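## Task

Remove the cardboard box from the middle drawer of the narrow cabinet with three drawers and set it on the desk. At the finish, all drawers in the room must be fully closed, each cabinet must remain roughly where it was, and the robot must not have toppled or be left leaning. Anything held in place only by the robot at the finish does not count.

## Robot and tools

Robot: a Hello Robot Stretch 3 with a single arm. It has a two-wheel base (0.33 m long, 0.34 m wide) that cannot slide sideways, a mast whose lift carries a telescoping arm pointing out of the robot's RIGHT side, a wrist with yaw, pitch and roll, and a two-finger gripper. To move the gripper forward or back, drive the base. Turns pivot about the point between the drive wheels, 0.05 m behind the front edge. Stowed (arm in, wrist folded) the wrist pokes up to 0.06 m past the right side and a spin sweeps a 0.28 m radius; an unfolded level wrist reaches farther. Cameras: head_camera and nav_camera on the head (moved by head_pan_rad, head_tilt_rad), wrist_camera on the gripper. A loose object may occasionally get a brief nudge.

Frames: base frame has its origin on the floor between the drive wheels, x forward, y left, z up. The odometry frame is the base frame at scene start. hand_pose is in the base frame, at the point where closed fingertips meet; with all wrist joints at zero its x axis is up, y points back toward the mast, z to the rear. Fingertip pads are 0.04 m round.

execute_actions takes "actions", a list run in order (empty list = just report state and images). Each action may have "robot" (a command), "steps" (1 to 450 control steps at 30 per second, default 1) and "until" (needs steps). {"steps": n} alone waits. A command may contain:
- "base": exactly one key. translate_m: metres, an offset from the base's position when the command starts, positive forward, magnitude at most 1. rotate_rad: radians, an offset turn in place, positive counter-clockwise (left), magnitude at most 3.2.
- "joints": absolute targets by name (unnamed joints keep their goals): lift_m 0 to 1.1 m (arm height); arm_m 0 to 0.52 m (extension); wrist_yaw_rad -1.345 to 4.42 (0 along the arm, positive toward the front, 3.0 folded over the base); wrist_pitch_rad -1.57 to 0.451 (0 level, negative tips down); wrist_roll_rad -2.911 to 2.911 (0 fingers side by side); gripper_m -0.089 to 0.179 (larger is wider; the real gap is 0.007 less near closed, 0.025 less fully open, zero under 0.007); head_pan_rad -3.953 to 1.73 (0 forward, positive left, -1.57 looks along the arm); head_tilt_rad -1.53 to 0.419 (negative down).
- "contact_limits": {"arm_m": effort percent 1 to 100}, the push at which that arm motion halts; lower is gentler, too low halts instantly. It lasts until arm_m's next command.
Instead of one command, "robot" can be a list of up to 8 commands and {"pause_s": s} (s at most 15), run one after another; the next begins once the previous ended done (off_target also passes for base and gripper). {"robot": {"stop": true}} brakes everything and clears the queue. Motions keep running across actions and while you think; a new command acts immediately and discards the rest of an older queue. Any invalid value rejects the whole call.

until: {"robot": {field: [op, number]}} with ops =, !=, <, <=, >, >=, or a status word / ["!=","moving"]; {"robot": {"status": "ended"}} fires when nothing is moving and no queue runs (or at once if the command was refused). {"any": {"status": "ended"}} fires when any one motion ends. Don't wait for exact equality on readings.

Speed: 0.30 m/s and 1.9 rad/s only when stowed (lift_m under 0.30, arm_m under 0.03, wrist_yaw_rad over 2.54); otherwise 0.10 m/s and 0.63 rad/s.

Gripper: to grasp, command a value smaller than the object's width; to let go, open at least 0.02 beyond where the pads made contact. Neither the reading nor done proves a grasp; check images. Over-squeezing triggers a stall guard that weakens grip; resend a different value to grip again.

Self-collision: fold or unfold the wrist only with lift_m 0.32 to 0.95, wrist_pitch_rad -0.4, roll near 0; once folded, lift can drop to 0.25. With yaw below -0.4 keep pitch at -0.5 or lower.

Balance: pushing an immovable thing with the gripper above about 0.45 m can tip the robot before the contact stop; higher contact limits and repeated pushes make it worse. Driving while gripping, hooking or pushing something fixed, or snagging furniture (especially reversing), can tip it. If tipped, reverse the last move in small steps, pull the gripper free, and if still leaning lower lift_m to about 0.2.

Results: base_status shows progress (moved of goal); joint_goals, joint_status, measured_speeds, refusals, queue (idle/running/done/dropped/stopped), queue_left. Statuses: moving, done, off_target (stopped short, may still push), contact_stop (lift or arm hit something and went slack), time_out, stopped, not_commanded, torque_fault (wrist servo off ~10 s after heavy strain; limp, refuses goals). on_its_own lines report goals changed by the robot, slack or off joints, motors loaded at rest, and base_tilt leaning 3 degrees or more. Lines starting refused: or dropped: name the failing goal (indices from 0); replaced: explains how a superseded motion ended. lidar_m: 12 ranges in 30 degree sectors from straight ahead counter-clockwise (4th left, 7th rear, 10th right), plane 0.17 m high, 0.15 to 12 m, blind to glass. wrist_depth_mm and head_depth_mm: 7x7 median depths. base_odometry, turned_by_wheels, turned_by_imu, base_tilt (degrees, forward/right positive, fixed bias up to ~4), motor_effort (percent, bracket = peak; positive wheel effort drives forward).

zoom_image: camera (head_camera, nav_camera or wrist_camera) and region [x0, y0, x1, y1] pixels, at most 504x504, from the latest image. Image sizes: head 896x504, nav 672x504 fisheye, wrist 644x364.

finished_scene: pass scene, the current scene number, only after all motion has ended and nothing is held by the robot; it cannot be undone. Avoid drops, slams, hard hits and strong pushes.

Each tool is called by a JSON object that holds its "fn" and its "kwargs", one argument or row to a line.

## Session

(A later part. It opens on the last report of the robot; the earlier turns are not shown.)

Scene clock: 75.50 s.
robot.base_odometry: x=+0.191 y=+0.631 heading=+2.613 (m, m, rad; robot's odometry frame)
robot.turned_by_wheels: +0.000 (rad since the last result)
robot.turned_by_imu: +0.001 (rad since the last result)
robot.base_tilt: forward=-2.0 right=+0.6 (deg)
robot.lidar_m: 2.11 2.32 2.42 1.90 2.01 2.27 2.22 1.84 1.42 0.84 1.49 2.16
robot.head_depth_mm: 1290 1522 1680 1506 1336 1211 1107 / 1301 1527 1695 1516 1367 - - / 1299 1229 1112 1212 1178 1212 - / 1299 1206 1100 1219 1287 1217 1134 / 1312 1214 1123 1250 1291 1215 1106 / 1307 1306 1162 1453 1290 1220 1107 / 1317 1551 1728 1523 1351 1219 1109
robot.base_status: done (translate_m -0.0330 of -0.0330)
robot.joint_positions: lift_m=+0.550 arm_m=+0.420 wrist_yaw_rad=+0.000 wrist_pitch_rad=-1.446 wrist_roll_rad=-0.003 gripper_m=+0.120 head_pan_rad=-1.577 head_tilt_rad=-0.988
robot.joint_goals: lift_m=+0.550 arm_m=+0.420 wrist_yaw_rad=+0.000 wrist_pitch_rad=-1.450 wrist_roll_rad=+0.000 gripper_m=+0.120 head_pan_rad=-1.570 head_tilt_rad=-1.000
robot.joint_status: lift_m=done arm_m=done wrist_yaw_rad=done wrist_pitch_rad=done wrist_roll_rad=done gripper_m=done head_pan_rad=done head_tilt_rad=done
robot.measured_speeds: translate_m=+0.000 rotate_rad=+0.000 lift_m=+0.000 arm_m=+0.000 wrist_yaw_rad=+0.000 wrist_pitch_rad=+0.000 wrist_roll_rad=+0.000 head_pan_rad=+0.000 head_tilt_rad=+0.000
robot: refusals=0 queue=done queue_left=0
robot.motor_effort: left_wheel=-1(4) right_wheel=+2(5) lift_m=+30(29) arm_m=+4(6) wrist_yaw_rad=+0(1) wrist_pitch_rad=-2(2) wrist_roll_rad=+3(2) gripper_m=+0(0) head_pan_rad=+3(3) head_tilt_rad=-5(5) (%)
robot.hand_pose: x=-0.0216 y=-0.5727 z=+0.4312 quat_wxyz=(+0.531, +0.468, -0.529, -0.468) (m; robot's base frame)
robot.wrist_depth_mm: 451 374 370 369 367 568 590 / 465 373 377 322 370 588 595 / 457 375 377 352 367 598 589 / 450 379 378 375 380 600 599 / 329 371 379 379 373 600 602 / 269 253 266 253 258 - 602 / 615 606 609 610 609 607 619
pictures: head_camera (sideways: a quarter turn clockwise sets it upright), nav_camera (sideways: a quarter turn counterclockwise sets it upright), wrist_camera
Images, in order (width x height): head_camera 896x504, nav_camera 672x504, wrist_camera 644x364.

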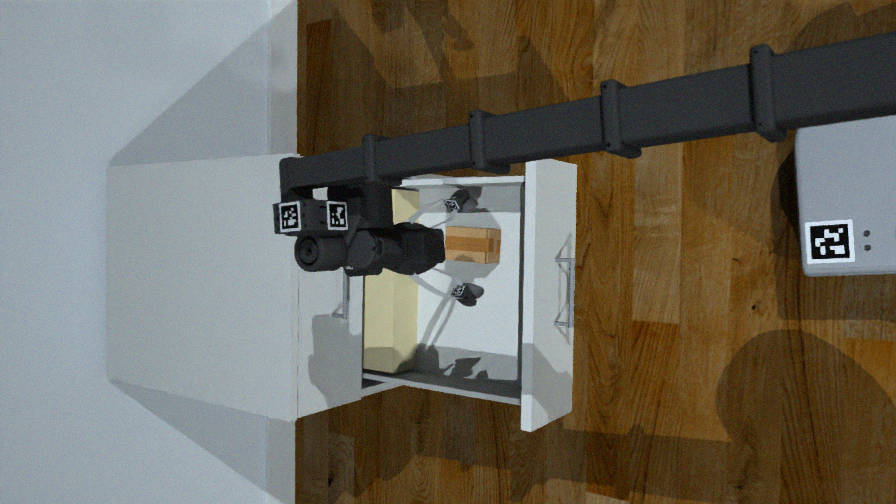

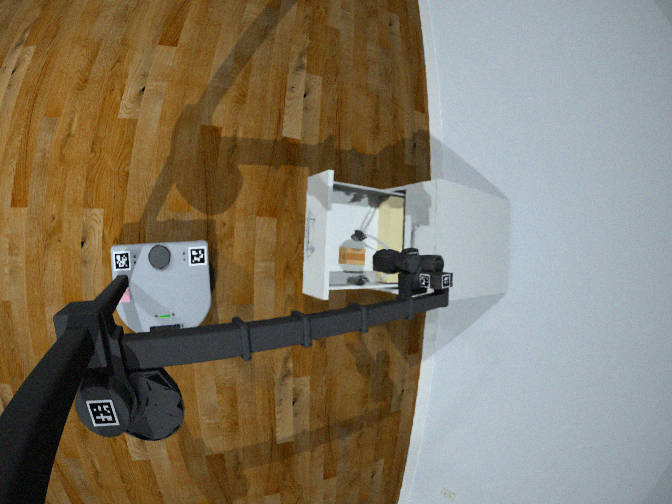

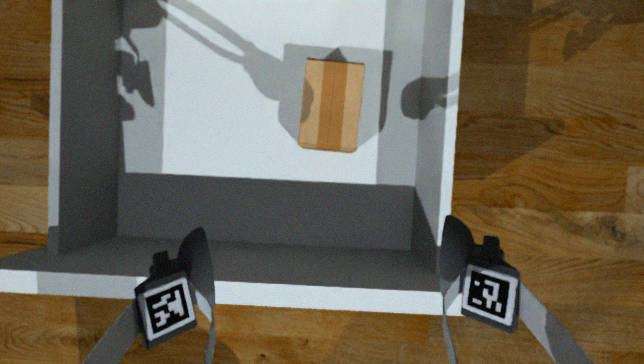

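{"fn": "execute_actions", "kwargs": {
  "actions": [
    {"robot":[{"base":{"translate_m":-0.007},"joints":{"wrist_pitch_rad":-1.15,"arm_m":0.45,"gripper_m":0.12}},{"joints":{"lift_m":0.45}}],"steps":450,"until":{"robot":{"status":"ended"}}}
  ]
}}

Scene clock: 92.77 s.
robot.base_odometry: x=+0.197 y=+0.628 heading=+2.613 (m, m, rad; robot's odometry frame)
robot.turned_by_wheels: +0.000 (rad since the last result)
robot.turned_by_imu: +0.001 (rad since the last result)
robot.base_tilt: forward=-2.0 right=+0.6 (deg)
robot.lidar_m: 2.11 2.33 2.43 1.90 2.01 2.26 2.22 1.83 1.42 0.84 0.90 2.17
robot.head_depth_mm: 1292 1520 1690 1513 1345 1210 1101 / 1300 1526 1702 1502 1349 1212 - / 1297 1230 1113 1243 1233 1213 - / 1313 1205 1095 1216 1291 1213 1130 / 1302 1205 1123 1244 1292 1217 1107 / 1313 1272 1165 1290 1291 1221 1106 / 1314 1552 1725 1531 1356 1226 1108
robot.base_status: done (translate_m -0.0070 of -0.0070)
robot.joint_positions: lift_m=+0.450 arm_m=+0.450 wrist_yaw_rad=+0.000 wrist_pitch_rad=-1.159 wrist_roll_rad=-0.003 gripper_m=+0.120 head_pan_rad=-1.577 head_tilt_rad=-0.988
robot.joint_goals: lift_m=+0.450 arm_m=+0.450 wrist_yaw_rad=+0.000 wrist_pitch_rad=-1.150 wrist_roll_rad=+0.000 gripper_m=+0.120 head_pan_rad=-1.570 head_tilt_rad=-1.000
robot.joint_status: lift_m=done arm_m=done wrist_yaw_rad=done wrist_pitch_rad=done wrist_roll_rad=done gripper_m=done head_pan_rad=done head_tilt_rad=done
robot.measured_speeds: translate_m=+0.000 rotate_rad=+0.000 lift_m=+0.000 arm_m=+0.000 wrist_yaw_rad=+0.000 wrist_pitch_rad=+0.000 wrist_roll_rad=+0.000 head_pan_rad=+0.000 head_tilt_rad=+0.000
robot: refusals=0 queue=done queue_left=0
robot.motor_effort: left_wheel=-1(5) right_wheel=+2(6) lift_m=+20(28) arm_m=+4(8) wrist_yaw_rad=+1(1) wrist_pitch_rad=+3(3) wrist_roll_rad=+2(2) gripper_m=+0(2) head_pan_rad=+3(2) head_tilt_rad=-5(5) (%)
robot.hand_pose: x=-0.0217 y=-0.6750 z=+0.3444 quat_wxyz=(+0.593, +0.388, -0.590, -0.387) (m; robot's base frame)
robot.wrist_depth_mm: 263 264 260 261 261 269 592 / 272 283 275 269 262 561 566 / 281 324 320 320 316 544 545 / 288 312 308 303 306 518 524 / 289 296 297 243 294 495 504 / 278 288 284 236 283 - 491 / 273 274 274 272 272 236 467
pictures: head_camera (sideways: a quarter turn clockwise sets it upright), nav_camera (sideways: a quarter turn counterclockwise sets it upright), wrist_camera
Images, in order (width x height): head_camera 896x504, nav_camera 672x504, wrist_camera 644x364.

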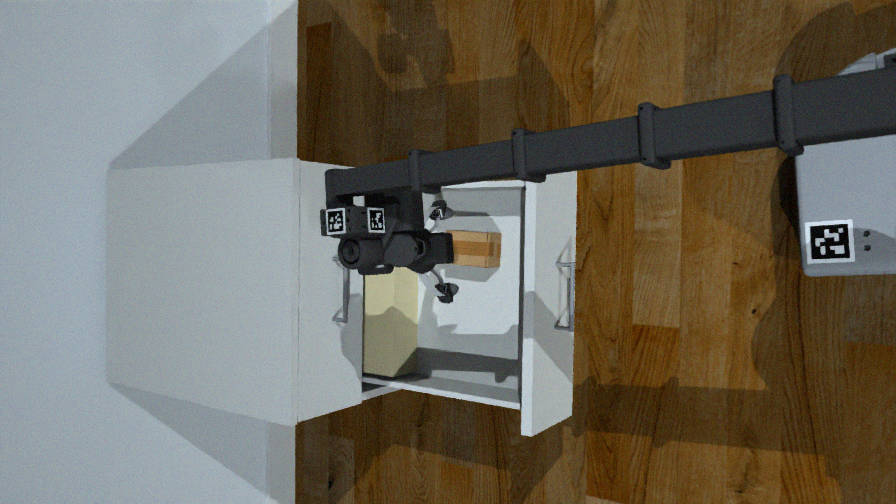

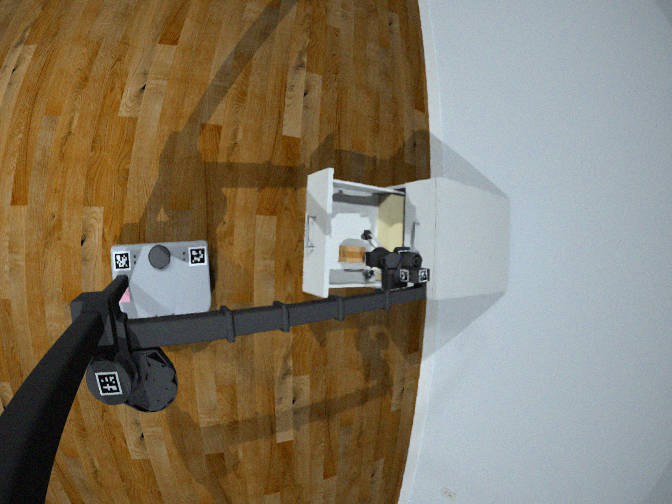

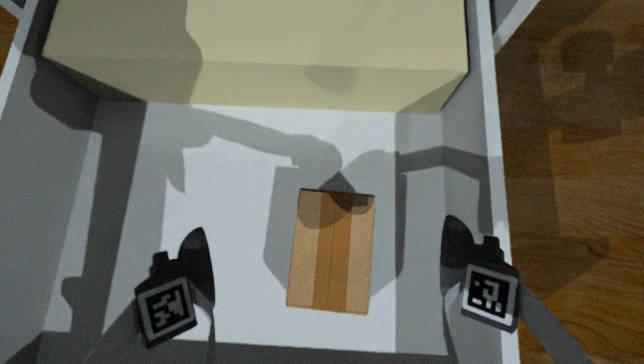

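{"fn": "execute_actions", "kwargs": {
  "actions": [
    {"robot":[{"joints":{"arm_m":0.46,"gripper_m":0.10}},{"joints":{"lift_m":0.36}}],"steps":450,"until":{"robot":{"status":"ended"}}}
  ]
}}

Scene clock: 98.00 s.
robot.base_odometry: x=+0.197 y=+0.628 heading=+2.613 (m, m, rad; robot's odometry frame)
robot.turned_by_wheels: +0.000 (rad since the last result)
robot.turned_by_imu: +0.001 (rad since the last result)
robot.base_tilt: forward=-2.0 right=+0.5 (deg)
robot.lidar_m: 2.11 2.33 2.42 1.90 2.01 2.26 2.22 1.84 1.42 0.84 0.90 2.16
robot.head_depth_mm: 1299 1521 1699 1500 1340 1210 1102 / 1296 1528 1693 1514 1343 1215 - / 1301 1232 1133 1511 1290 1213 - / 1312 1204 1110 1209 1289 1220 1132 / 1306 1209 1121 1237 1292 1212 1107 / 1310 1276 1158 1288 1298 1218 1104 / 1313 1546 1727 1522 1353 1220 1109
robot.base_status: done (translate_m -0.0070 of -0.0070)
robot.joint_positions: lift_m=+0.360 arm_m=+0.460 wrist_yaw_rad=+0.000 wrist_pitch_rad=-1.159 wrist_roll_rad=-0.003 gripper_m=+0.100 head_pan_rad=-1.577 head_tilt_rad=-0.988
robot.joint_goals: lift_m=+0.360 arm_m=+0.460 wrist_yaw_rad=+0.000 wrist_pitch_rad=-1.150 wrist_roll_rad=+0.000 gripper_m=+0.100 head_pan_rad=-1.570 head_tilt_rad=-1.000
robot.joint_status: lift_m=done arm_m=done wrist_yaw_rad=done wrist_pitch_rad=done wrist_roll_rad=done gripper_m=done head_pan_rad=done head_tilt_rad=done
robot.measured_speeds: translate_m=+0.000 rotate_rad=+0.000 lift_m=+0.000 arm_m=+0.000 wrist_yaw_rad=+0.000 wrist_pitch_rad=+0.000 wrist_roll_rad=+0.000 head_pan_rad=+0.000 head_tilt_rad=+0.000
robot: refusals=0 queue=done queue_left=0
robot.motor_effort: left_wheel=-1(1) right_wheel=+2(2) lift_m=+20(22) arm_m=+5(5) wrist_yaw_rad=+0(1) wrist_pitch_rad=+3(4) wrist_roll_rad=+2(2) gripper_m=+0(75) head_pan_rad=+3(3) head_tilt_rad=-5(6) (%)
robot.hand_pose: x=-0.0217 y=-0.6851 z=+0.2545 quat_wxyz=(+0.593, +0.388, -0.590, -0.387) (m; robot's base frame)
robot.wrist_depth_mm: 207 204 199 196 191 180 157 / 234 234 232 229 228 202 146 / 225 224 222 222 221 200 137 / 216 215 213 162 210 199 136 / 207 207 207 155 201 193 129 / 200 199 198 149 193 168 127 / 191 191 190 144 186 187 126
pictures: head_camera (sideways: a quarter turn clockwise sets it upright), nav_camera (sideways: a quarter turn counterclockwise sets it upright), wrist_camera
Images, in order (width x height): head_camera 896x504, nav_camera 672x504, wrist_camera 644x364.

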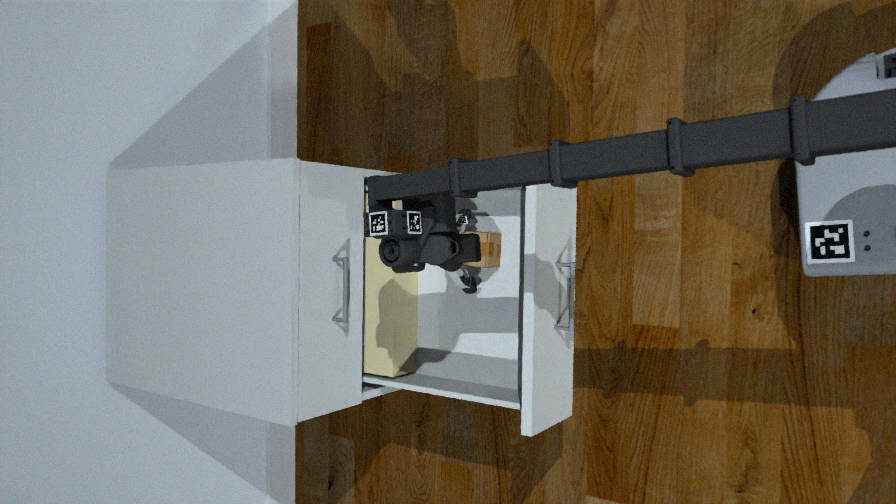

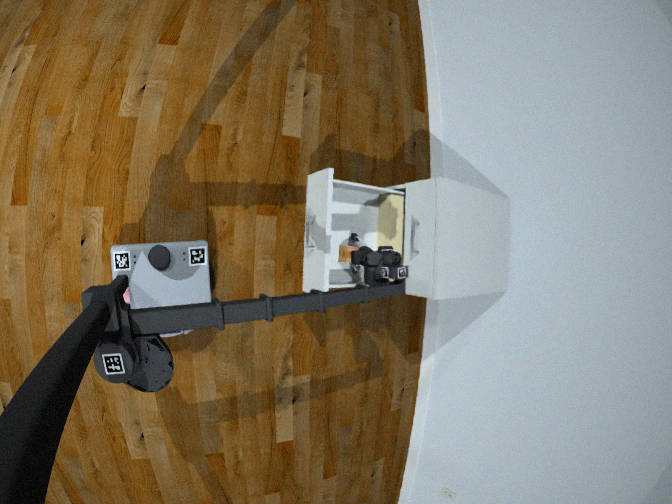

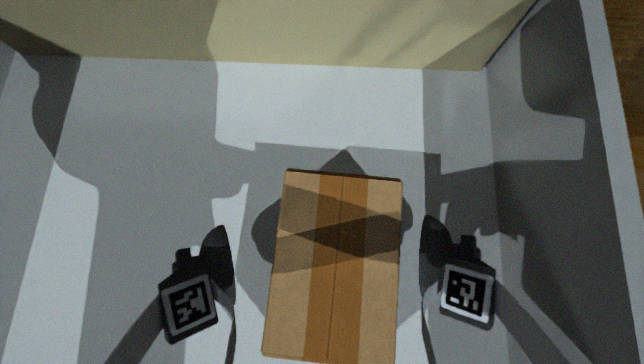

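{"fn": "execute_actions", "kwargs": {
  "actions": [
    {"robot":[{"joints":{"lift_m":0.338}}],"steps":450,"until":{"robot":{"status":"ended"}}},
    {"robot":[{"joints":{"gripper_m":0.01}},{"pause_s":0.5},{"joints":{"lift_m":0.42}}],"steps":450,"until":{"robot":{"status":"ended"}}}
  ]
}}

Scene clock: 104.03 s.
robot.base_odometry: x=+0.197 y=+0.628 heading=+2.613 (m, m, rad; robot's odometry frame)
robot.turned_by_wheels: +0.000 (rad since the last result)
robot.turned_by_imu: +0.001 (rad since the last result)
robot.base_tilt: forward=-2.0 right=+0.6 (deg)
robot.lidar_m: 2.11 2.33 2.43 1.90 2.01 2.26 2.21 1.84 1.42 0.84 0.90 2.15
robot.head_depth_mm: 1295 1515 1692 1511 1340 1207 1099 / 1300 1521 1697 1517 1352 1221 - / 1303 1227 1114 1255 1300 1210 - / 1307 1206 1099 1220 1288 1211 1138 / 1308 1206 1119 1246 1287 1213 1106 / 1312 1271 1161 1300 1291 1222 1105 / 1315 1552 1741 1527 1357 1217 1105
robot.base_status: done (translate_m -0.0070 of -0.0070)
robot.joint_positions: lift_m=+0.420 arm_m=+0.460 wrist_yaw_rad=+0.002 wrist_pitch_rad=-1.153 wrist_roll_rad=+0.003 gripper_m=+0.018 head_pan_rad=-1.577 head_tilt_rad=-0.988
robot.joint_goals: lift_m=+0.420 arm_m=+0.460 wrist_yaw_rad=+0.000 wrist_pitch_rad=-1.150 wrist_roll_rad=+0.000 gripper_m=+0.020 head_pan_rad=-1.570 head_tilt_rad=-1.000
robot.joint_status: lift_m=done arm_m=done wrist_yaw_rad=done wrist_pitch_rad=done wrist_roll_rad=done gripper_m=done head_pan_rad=done head_tilt_rad=done
robot.measured_speeds: translate_m=+0.000 rotate_rad=+0.000 lift_m=+0.000 arm_m=+0.000 wrist_yaw_rad=+0.000 wrist_pitch_rad=+0.000 wrist_roll_rad=+0.000 head_pan_rad=+0.000 head_tilt_rad=+0.000
robot: refusals=0 queue=done queue_left=0
robot.on_its_own: gripper_m is held at +0.020, not at your +0.010, by its stall guard, which is still easing
robot.motor_effort: left_wheel=+0(3) right_wheel=+2(6) lift_m=+30(29) arm_m=+4(4) wrist_yaw_rad=-2(4) wrist_pitch_rad=+1(4) wrist_roll_rad=-2(2) gripper_m=-2(96) head_pan_rad=+3(3) head_tilt_rad=-5(5) (%)
robot.hand_pose: x=-0.0215 y=-0.6865 z=+0.3145 quat_wxyz=(+0.592, +0.386, -0.593, -0.386) (m; robot's base frame)
robot.wrist_depth_mm: 233 229 228 224 223 226 561 / 261 270 263 254 251 233 526 / 285 290 286 287 288 236 503 / 275 279 275 141 272 215 482 / 267 267 265 134 135 210 474 / 258 257 132 129 128 192 447 / 249 246 242 124 241 177 437
pictures: head_camera (sideways: a quarter turn clockwise sets it upright), nav_camera (sideways: a quarter turn counterclockwise sets it upright), wrist_camera
Images, in order (width x height): head_camera 896x504, nav_camera 672x504, wrist_camera 644x364.

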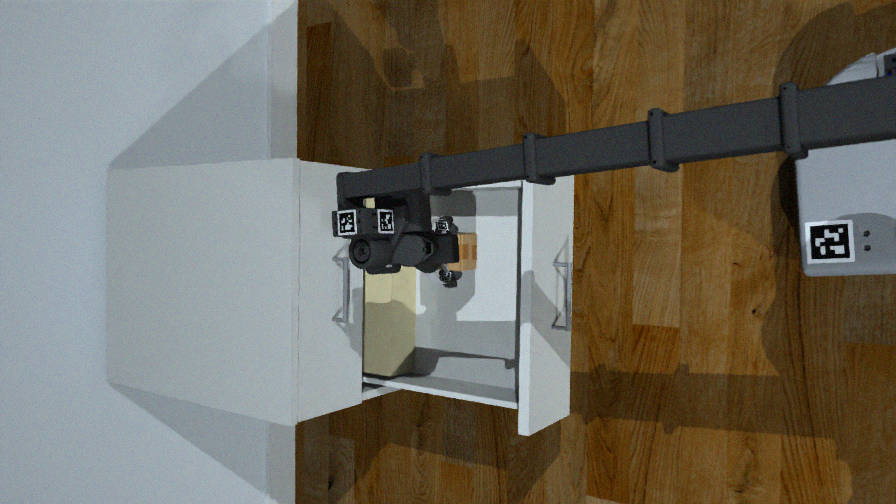

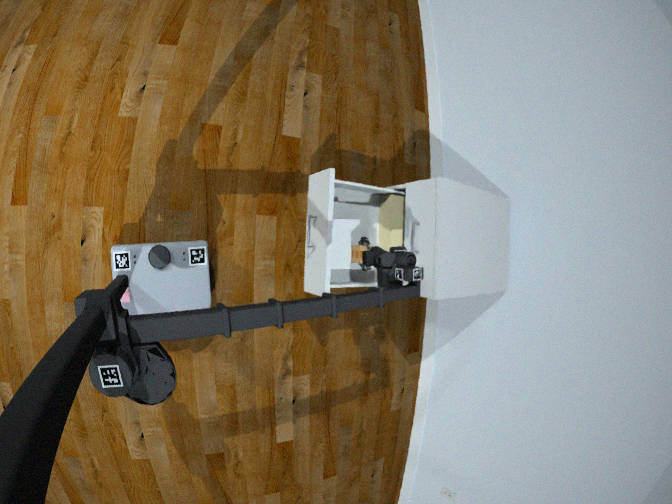

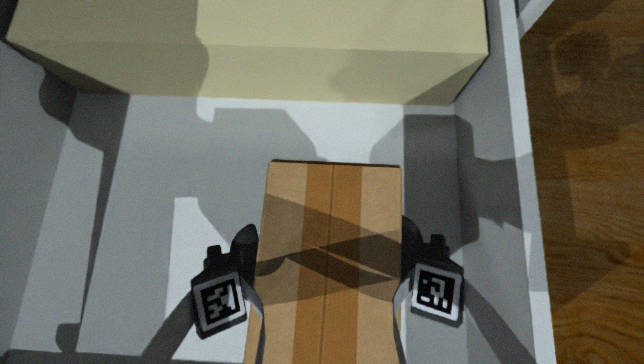

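{"fn": "execute_actions", "kwargs": {
  "actions": [
    {"robot":[{"joints":{"gripper_m":0.012,"arm_m":0.43}},{"joints":{"lift_m":0.53}},{"joints":{"arm_m":0.0},"base":{"translate_m":0.04}},{"joints":{"wrist_pitch_rad":-0.3}},{"joints":{"lift_m":0.25,"head_tilt_rad":-0.9}}],"steps":450,"until":{"robot":{"status":"ended"}}}
  ]
}}

Scene clock: 123.37 s.
robot.base_odometry: x=+0.162 y=+0.648 heading=+2.613 (m, m, rad; robot's odometry frame)
robot.turned_by_wheels: +0.000 (rad since the last result)
robot.turned_by_imu: +0.003 (rad since the last result)
robot.base_tilt: forward=-2.0 right=+0.5 (deg)
robot.lidar_m: 2.08 2.30 2.42 1.91 2.01 2.30 2.26 1.84 1.42 0.85 1.49 2.17
robot.head_depth_mm: 1248 1443 1697 1607 1401 1243 1114 / 1249 1447 1667 1611 1398 1242 1128 / 1260 1361 1132 1256 1162 1239 1147 / 1267 1365 1138 1267 1169 1197 1117 / 1260 1364 1139 1267 1173 1239 1118 / 1263 1458 1643 1600 1363 1248 1118 / 1269 1471 1746 1632 1416 1248 1124
robot.base_status: done (translate_m +0.0400 of +0.0400)
robot.joint_positions: lift_m=+0.250 arm_m=+0.000 wrist_yaw_rad=+0.001 wrist_pitch_rad=-0.328 wrist_roll_rad=+0.003 gripper_m=+0.023 head_pan_rad=-1.577 head_tilt_rad=-0.902
robot.joint_goals: lift_m=+0.250 arm_m=+0.000 wrist_yaw_rad=+0.000 wrist_pitch_rad=-0.300 wrist_roll_rad=+0.000 gripper_m=+0.022 head_pan_rad=-1.570 head_tilt_rad=-0.900
robot.joint_status: lift_m=done arm_m=done wrist_yaw_rad=done wrist_pitch_rad=done wrist_roll_rad=done gripper_m=done head_pan_rad=done head_tilt_rad=done
robot.measured_speeds: translate_m=+0.000 rotate_rad=+0.000 lift_m=+0.000 arm_m=+0.000 wrist_yaw_rad=+0.000 wrist_pitch_rad=+0.000 wrist_roll_rad=+0.000 head_pan_rad=+0.000 head_tilt_rad=+0.000
robot: refusals=0 queue=done queue_left=0
robot.on_its_own: gripper_m is held at +0.022, not at your +0.012, by its stall guard, which is not easing now
robot.motor_effort: left_wheel=-1(2) right_wheel=+2(8) lift_m=+21(39) arm_m=-5(3) wrist_yaw_rad=-1(2) wrist_pitch_rad=+10(11) wrist_roll_rad=-2(2) gripper_m=-21(74) head_pan_rad=+3(3) head_tilt_rad=+1(10) (%)
robot.hand_pose: x=-0.0213 y=-0.3801 z=+0.2835 quat_wxyz=(+0.697, +0.116, -0.698, -0.116) (m; robot's base frame)
robot.wrist_depth_mm: - - 541 538 529 989 984 / - - 271 262 254 249 - / - 285 279 270 267 262 - / 881 308 297 141 281 290 764 / 677 621 333 135 135 569 608 / 551 549 132 128 127 502 493 / 467 460 421 124 417 431 427
pictures: head_camera (sideways: a quarter turn clockwise sets it upright), nav_camera (sideways: a quarter turn counterclockwise sets it upright), wrist_camera
Images, in order (width x height): head_camera 896x504, nav_camera 672x504, wrist_camera 644x364.

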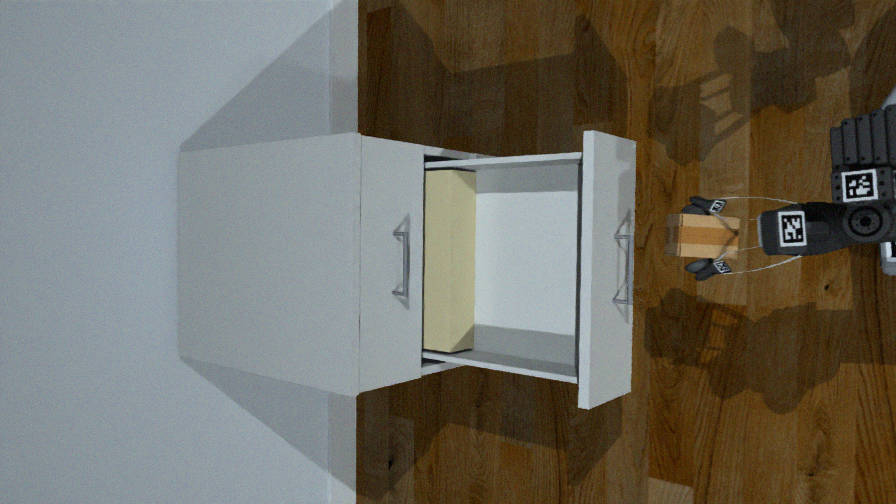

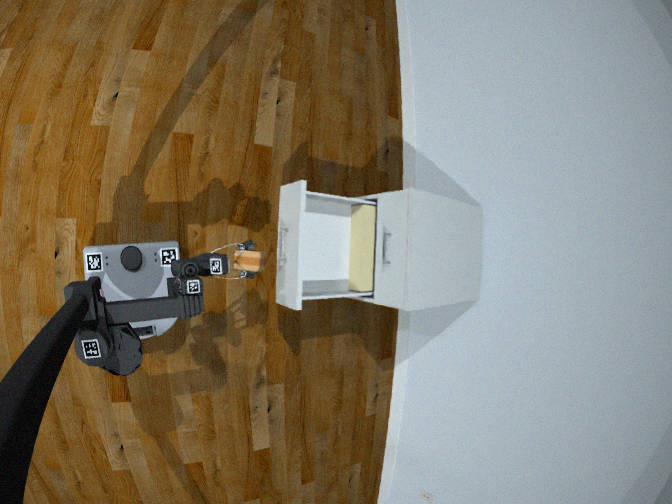

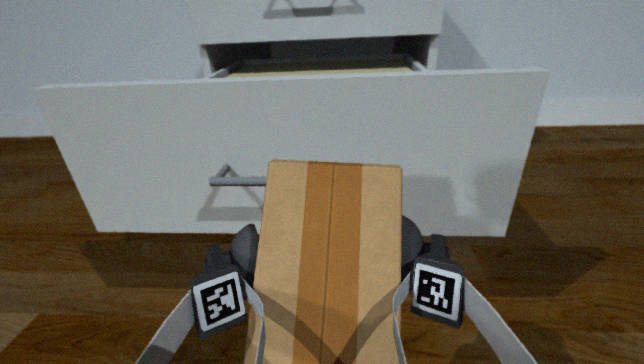

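{"fn": "execute_actions", "kwargs": {
  "actions": [
    {"robot":[{"joints":{"wrist_pitch_rad":-0.4,"lift_m":0.27}},{"joints":{"arm_m":0.46},"contact_limits":{"arm_m":22}}],"steps":450,"until":{"robot":{"status":"ended"}}}
  ]
}}

Scene clock: 130.07 s.
robot.base_odometry: x=+0.162 y=+0.648 heading=+2.613 (m, m, rad; robot's odometry frame)
robot.turned_by_wheels: +0.000 (rad since the last result)
robot.turned_by_imu: +0.001 (rad since the last result)
robot.base_tilt: forward=-2.0 right=+0.5 (deg)
robot.lidar_m: 2.07 2.29 2.42 1.90 2.01 2.30 2.26 1.85 1.42 0.85 1.49 2.16
robot.head_depth_mm: 1243 1444 1713 1612 1402 1239 1109 / 1250 1443 1678 1611 1406 1244 1131 / 1258 1358 1138 1247 1383 1248 1117 / 1254 1364 1134 1205 1383 1245 1118 / 1257 1365 1138 1278 1409 1252 1120 / 1260 1461 1649 1592 1412 1255 1122 / 1261 1462 1741 1637 1423 1257 1124
robot.base_status: done (translate_m +0.0400 of +0.0400)
robot.joint_positions: lift_m=+0.270 arm_m=+0.437 wrist_yaw_rad=-0.008 wrist_pitch_rad=-0.434 wrist_roll_rad=+0.003 gripper_m=+0.023 head_pan_rad=-1.576 head_tilt_rad=-0.900
robot.joint_goals: lift_m=+0.270 arm_m=+0.437 wrist_yaw_rad=+0.000 wrist_pitch_rad=-0.400 wrist_roll_rad=+0.000 gripper_m=+0.022 head_pan_rad=-1.570 head_tilt_rad=-0.900
robot.joint_status: lift_m=done arm_m=contact_stop wrist_yaw_rad=done wrist_pitch_rad=done wrist_roll_rad=done gripper_m=done head_pan_rad=done head_tilt_rad=done
robot.measured_speeds: translate_m=+0.000 rotate_rad=+0.001 lift_m=+0.000 arm_m=-0.002 wrist_yaw_rad=+0.010 wrist_pitch_rad=+0.048 wrist_roll_rad=+0.000 head_pan_rad=+0.000 head_tilt_rad=+0.000
robot: refusals=0 queue=dropped queue_left=0
robot.on_its_own: gripper_m is held at +0.022, not at your +0.012, by its stall guard, which is not easing now; arm_m is slack since a contact_stop, until your next command for it (your +0.460 is given up)
robot.motor_effort: left_wheel=-3(4) right_wheel=+7(9) lift_m=+21(37) arm_m=+8(22) wrist_yaw_rad=+8(10) wrist_pitch_rad=+12(17) wrist_roll_rad=-2(1) gripper_m=-21(21) head_pan_rad=+2(3) head_tilt_rad=+0(1) (%)
robot.contact_limits: arm_m 22 (drawing in: default 31, maximum 51; extending or still: default 42, maximum 69)
robot.hand_pose: x=-0.0233 y=-0.8044 z=+0.2793 quat_wxyz=(+0.689, +0.149, -0.692, -0.155) (m; robot's base frame)
robot.wrist_depth_mm: 152 152 149 146 143 142 139 / 168 166 162 160 157 154 152 / 187 181 180 175 172 170 166 / 208 205 199 135 184 186 183 / 238 230 214 132 131 210 205 / 483 265 131 128 127 235 244 / 440 314 302 124 270 272 394
pictures: head_camera (sideways: a quarter turn clockwise sets it upright), nav_camera (sideways: a quarter turn counterclockwise sets it upright), wrist_camera
Images, in order (width x height): head_camera 896x504, nav_camera 672x504, wrist_camera 644x364.

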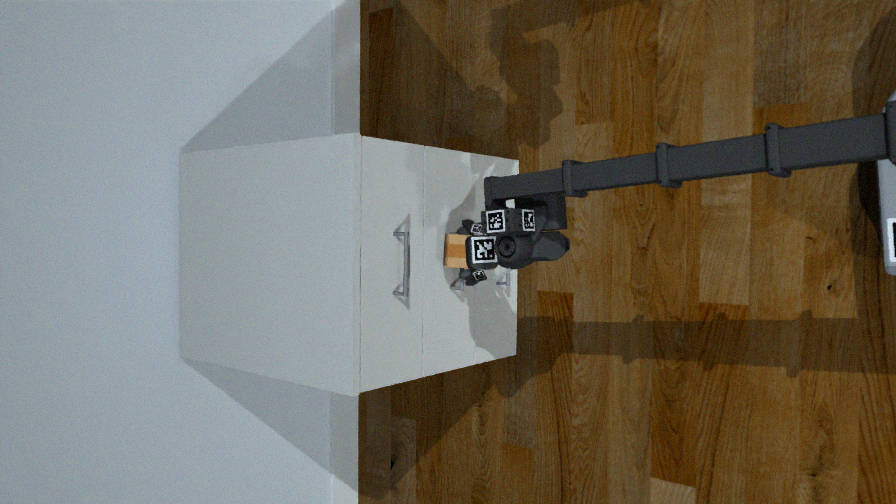

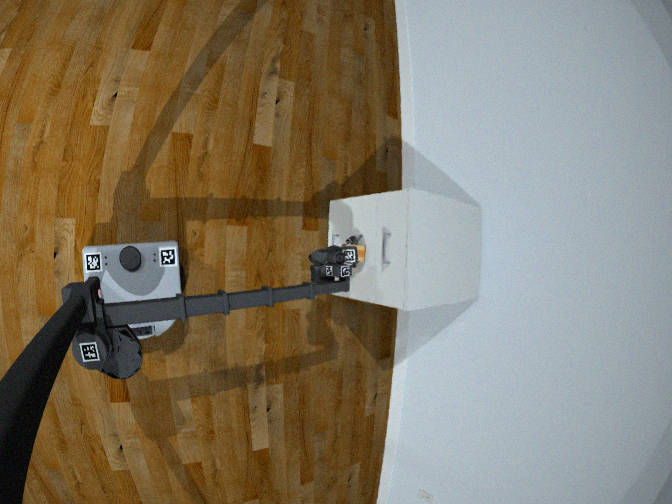

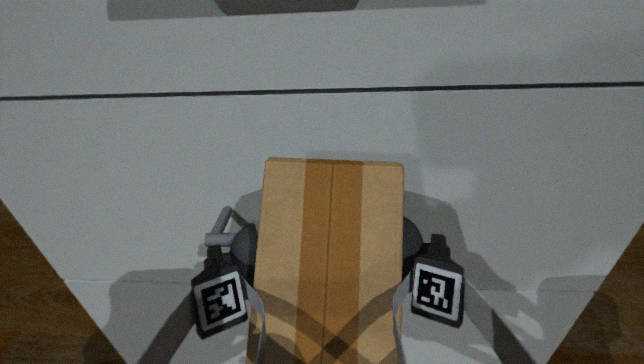

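{"fn": "execute_actions", "kwargs": {
  "actions": [
    {"robot":[{"joints":{"arm_m":0.25}},{"joints":{"arm_m":0.0,"lift_m":0.95,"wrist_pitch_rad":-1.15,"head_pan_rad":-0.2,"head_tilt_rad":-0.6},"base":{"translate_m":1.0}}],"steps":450,"until":{"robot":{"queue_left":["=",0],"arm_m":["<",0.24]}}}
  ]
}}

{"fn": "execute_actions", "kwargs": {
  "actions": [
    {"steps":450,"until":{"robot":{"status":"ended"}}}
  ]
}}

Scene clock: 139.60 s.
robot.base_odometry: x=+0.152 y=+0.654 heading=+2.613 (m, m, rad; robot's odometry frame)
robot.turned_by_wheels: +0.000 (rad since the last result)
robot.turned_by_imu: +0.001 (rad since the last result)
robot.base_tilt: forward=-2.3 right=+1.1 (deg)
robot.lidar_m: 2.07 2.28 2.41 1.91 2.00 2.31 2.27 1.85 0.87 0.85 1.49 2.16
robot.head_depth_mm: 1174 1284 1409 1459 1087 1191 1249 / 1241 1349 1492 1651 1649 1350 1225 / 1306 1429 1585 1767 1757 1449 1236 / 1372 1520 1700 1915 1767 1447 1239 / 1466 1609 1836 2031 1769 1467 1243 / 1549 1734 1969 2170 1777 1464 1249 / 1657 1881 2140 2257 1782 1468 1243
robot.base_status: moving (translate_m +0.0122 of +1.0000)
robot.joint_positions: lift_m=+0.286 arm_m=+0.239 wrist_yaw_rad=+0.000 wrist_pitch_rad=-0.752 wrist_roll_rad=+0.003 gripper_m=+0.023 head_pan_rad=-1.056 head_tilt_rad=-0.612
robot.joint_goals: lift_m=+0.950 arm_m=+0.000 wrist_yaw_rad=+0.000 wrist_pitch_rad=-1.150 wrist_roll_rad=+0.000 gripper_m=+0.022 head_pan_rad=-0.200 head_tilt_rad=-0.600
robot.joint_status: lift_m=moving arm_m=moving wrist_yaw_rad=done wrist_pitch_rad=moving wrist_roll_rad=done gripper_m=done head_pan_rad=moving head_tilt_rad=moving
robot.measured_speeds: translate_m=+0.058 rotate_rad=+0.000 lift_m=+0.077 arm_m=-0.054 wrist_yaw_rad=+0.000 wrist_pitch_rad=-1.775 wrist_roll_rad=+0.000 head_pan_rad=+2.278 head_tilt_rad=+0.288
robot: refusals=0 queue=running queue_left=0
robot.on_its_own: gripper_m is held at +0.022, not at your +0.012, by its stall guard, which is not easing now
robot.motor_effort: left_wheel=+1(3) right_wheel=+6(6) lift_m=+26(38) arm_m=-8(5) wrist_yaw_rad=+0(6) wrist_pitch_rad=+6(9) wrist_roll_rad=-2(2) gripper_m=-20(21) head_pan_rad=+38(38) head_tilt_rad=+7(20) (%)
robot.hand_pose: x=-0.0216 y=-0.5546 z=+0.2320 quat_wxyz=(+0.657, +0.259, -0.658, -0.260) (m; robot's base frame)
robot.wrist_depth_mm: 826 748 375 369 366 693 736 / 667 652 436 422 419 608 613 / 587 570 530 525 521 540 526 / 506 494 486 136 458 472 467 / 449 439 440 133 133 421 424 / 396 396 131 128 127 382 371 / 362 362 348 124 348 348 343
pictures: head_camera (sideways: a quarter turn clockwise sets it upright), nav_camera (sideways: a quarter turn counterclockwise sets it upright), wrist_camera
Images, in order (width x height): head_camera 896x504, nav_camera 672x504, wrist_camera 644x364.

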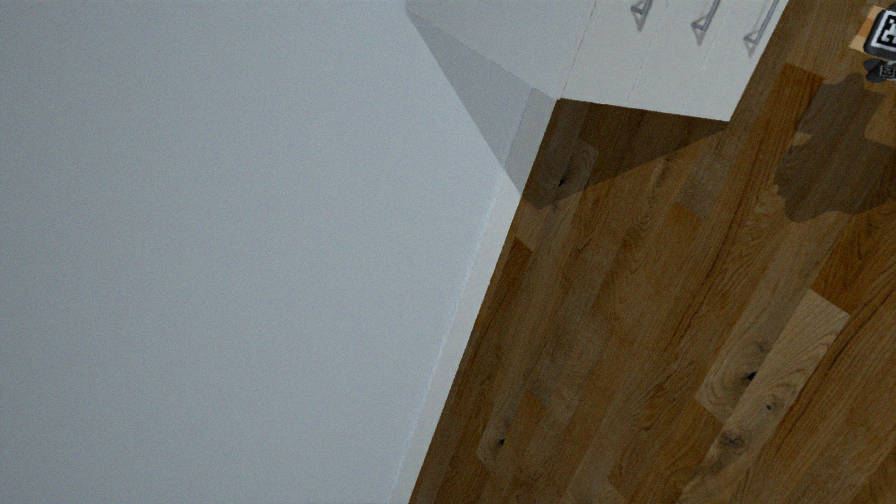

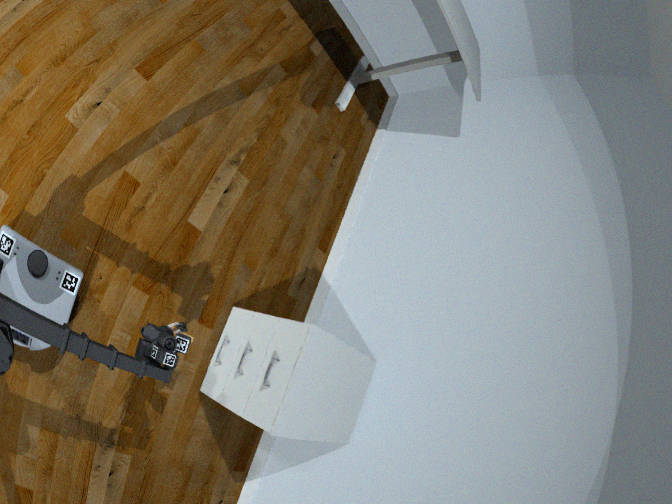

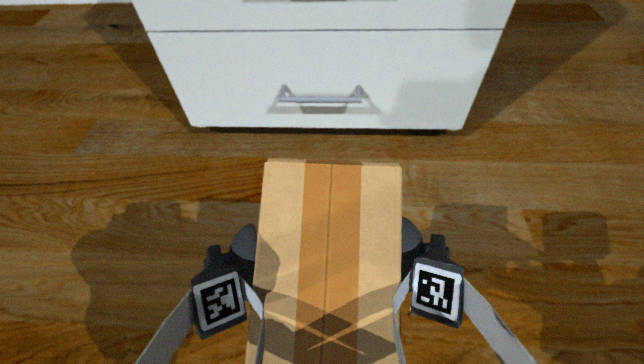

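Scene clock: 150.17 s.
robot.base_odometry: x=-0.701 y=+1.152 heading=+2.613 (m, m, rad; robot's odometry frame)
robot.turned_by_wheels: +0.000 (rad since the last result)
robot.turned_by_imu: +0.004 (rad since the last result)
robot.base_tilt: forward=-2.1 right=+0.6 (deg)
robot.lidar_m: 1.07 1.62 1.56 2.30 2.41 2.82 3.27 1.23 1.19 1.48 1.44 1.55
robot.head_depth_mm: 1347 1300 863 1888 1755 1450 1234 / 1326 1314 870 1854 1745 1460 1235 / 1304 1329 830 1801 1766 1449 1238 / 1289 1344 836 1763 1774 1458 1242 / 1266 1342 842 1738 1785 1463 1246 / 1251 1308 845 1697 1784 1428 1240 / 1234 1294 852 1180 1644 1442 1249
robot.base_status: done (translate_m +1.0000 of +1.0000)
robot.joint_positions: lift_m=+0.950 arm_m=+0.000 wrist_yaw_rad=+0.000 wrist_pitch_rad=-1.153 wrist_roll_rad=+0.003 gripper_m=+0.023 head_pan_rad=-0.207 head_tilt_rad=-0.606
robot.joint_goals: lift_m=+0.950 arm_m=+0.000 wrist_yaw_rad=+0.000 wrist_pitch_rad=-1.150 wrist_roll_rad=+0.000 gripper_m=+0.022 head_pan_rad=-0.200 head_tilt_rad=-0.600
robot.joint_status: lift_m=done arm_m=done wrist_yaw_rad=done wrist_pitch_rad=done wrist_roll_rad=done gripper_m=done head_pan_rad=done head_tilt_rad=done
robot.measured_speeds: translate_m=+0.000 rotate_rad=+0.000 lift_m=+0.000 arm_m=+0.000 wrist_yaw_rad=+0.000 wrist_pitch_rad=+0.000 wrist_roll_rad=+0.000 head_pan_rad=+0.000 head_tilt_rad=+0.000
robot: refusals=0 queue=done queue_left=0
robot.on_its_own: gripper_m is held at +0.022, not at your +0.012, by its stall guard, which is not easing now
robot.motor_effort: left_wheel=+0(4) right_wheel=+1(7) lift_m=+30(35) arm_m=-6(5) wrist_yaw_rad=+0(0) wrist_pitch_rad=+1(4) wrist_roll_rad=-2(2) gripper_m=-20(21) head_pan_rad=+3(38) head_tilt_rad=+3(4) (%)
robot.hand_pose: x=-0.0216 y=-0.2271 z=+0.8445 quat_wxyz=(+0.592, +0.385, -0.593, -0.386) (m; robot's base frame)
robot.wrist_depth_mm: - - - - - - 941 / - - - - - - - / - - - - - - - / - - - 137 - - - / - - - 133 132 - 985 / - 992 131 128 127 925 958 / 958 942 933 125 125 933 919
pictures: head_camera (sideways: a quarter turn clockwise sets it upright), nav_camera (sideways: a quarter turn counterclockwise sets it upright), wrist_camera
Images, in order (width x height): head_camera 896x504, nav_camera 672x504, wrist_camera 644x364.

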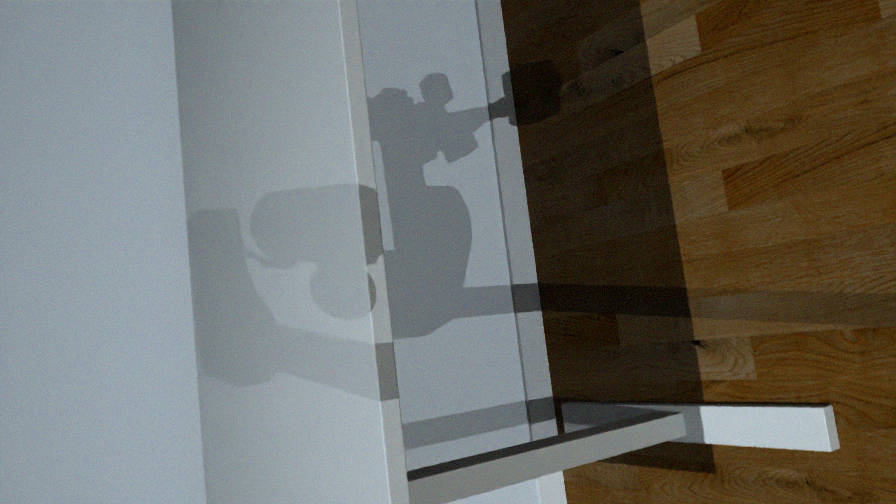

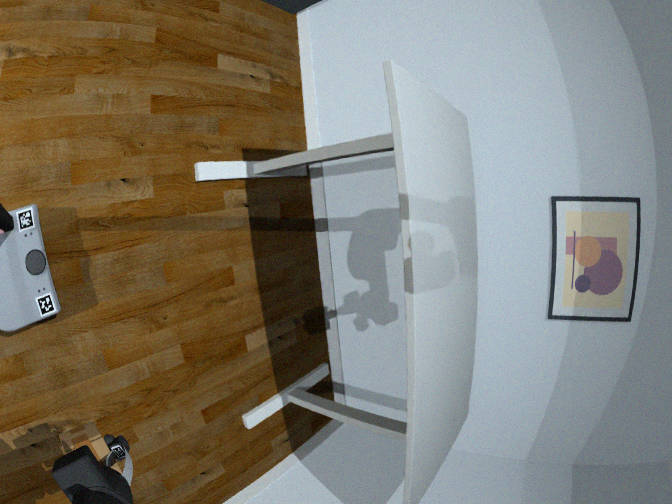

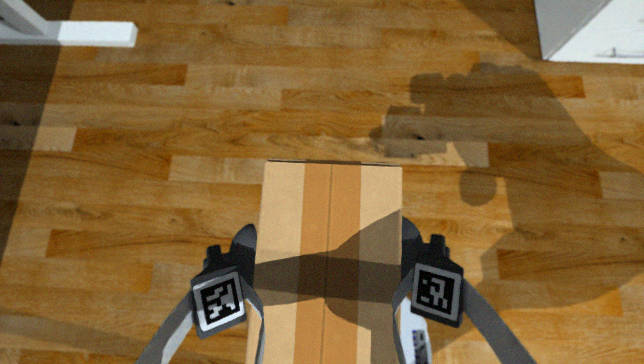

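{"fn": "execute_actions", "kwargs": {
  "actions": [
    {"robot":[{"base":{"translate_m":0.15},"joints":{"lift_m":1.09}},{"base":{"rotate_rad":1.571},"joints":{"head_pan_rad":-1.57,"head_tilt_rad":-0.6}}],"steps":450,"until":{"robot":{"status":"ended"}}}
  ]
}}

Scene clock: 163.87 s.
robot.base_odometry: x=-0.831 y=+1.228 heading=-2.099 (m, m, rad; robot's odometry frame)
robot.turned_by_wheels: +1.571 (rad since the last result)
robot.turned_by_imu: +1.562 (rad since the last result)
robot.base_tilt: forward=-2.0 right=+0.5 (deg)
robot.lidar_m: 2.28 2.30 2.81 3.42 1.30 1.37 1.49 1.35 1.40 0.92 1.46 1.48
robot.head_depth_mm: - - - - - - - / - - - - - - - / - - - - - - - / - 1237 880 - 1738 - 729 / 1149 1235 840 691 1259 1395 1222 / 1161 1239 845 692 1741 1469 1248 / 1163 1283 852 697 1732 1474 1254
robot.base_status: done (rotate_rad +1.5709 of +1.5710)
robot.joint_positions: lift_m=+1.090 arm_m=+0.000 wrist_yaw_rad=+0.000 wrist_pitch_rad=-1.153 wrist_roll_rad=+0.003 gripper_m=+0.023 head_pan_rad=-1.563 head_tilt_rad=-0.606
robot.joint_goals: lift_m=+1.090 arm_m=+0.000 wrist_yaw_rad=+0.000 wrist_pitch_rad=-1.150 wrist_roll_rad=+0.000 gripper_m=+0.022 head_pan_rad=-1.570 head_tilt_rad=-0.600
robot.joint_status: lift_m=done arm_m=done wrist_yaw_rad=done wrist_pitch_rad=done wrist_roll_rad=done gripper_m=done head_pan_rad=done head_tilt_rad=done
robot.measured_speeds: translate_m=+0.000 rotate_rad=+0.000 lift_m=+0.000 arm_m=+0.000 wrist_yaw_rad=+0.000 wrist_pitch_rad=+0.000 wrist_roll_rad=+0.000 head_pan_rad=+0.000 head_tilt_rad=+0.000
robot: refusals=0 queue=done queue_left=0
robot.on_its_own: gripper_m is held at +0.022, not at your +0.012, by its stall guard, which is not easing now
robot.motor_effort: left_wheel=-1(4) right_wheel=+4(7) lift_m=+30(32) arm_m=-6(6) wrist_yaw_rad=-1(1) wrist_pitch_rad=+1(1) wrist_roll_rad=-2(2) gripper_m=-20(20) head_pan_rad=-4(39) head_tilt_rad=+3(3) (%)
robot.hand_pose: x=-0.0216 y=-0.2271 z=+0.9844 quat_wxyz=(+0.592, +0.385, -0.593, -0.386) (m; robot's base frame)
robot.wrist_depth_mm: - - - - - - - / - - - - - - - / - - - - - - - / - - - 136 - - - / - - - 132 132 - - / - - 131 128 127 - - / - - - 125 - - -
pictures: head_camera (sideways: a quarter turn clockwise sets it upright), nav_camera (sideways: a quarter turn counterclockwise sets it upright), wrist_camera
Images, in order (width x height): head_camera 896x504, nav_camera 672x504, wrist_camera 644x364.

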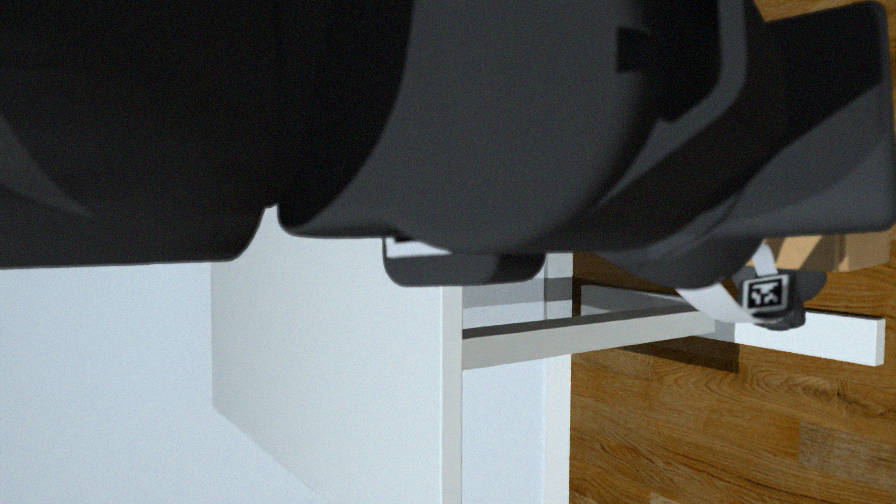

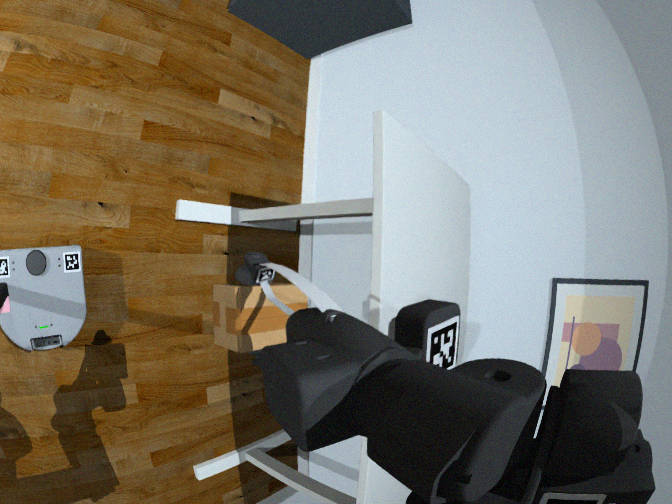

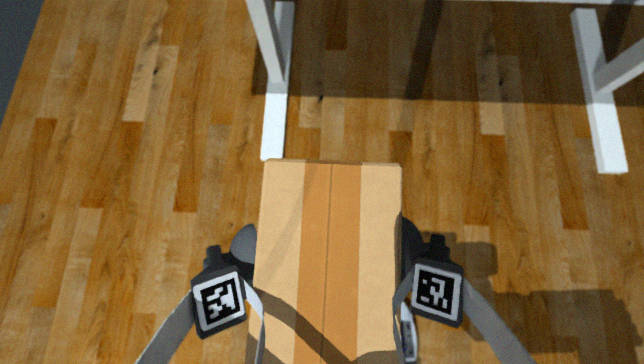

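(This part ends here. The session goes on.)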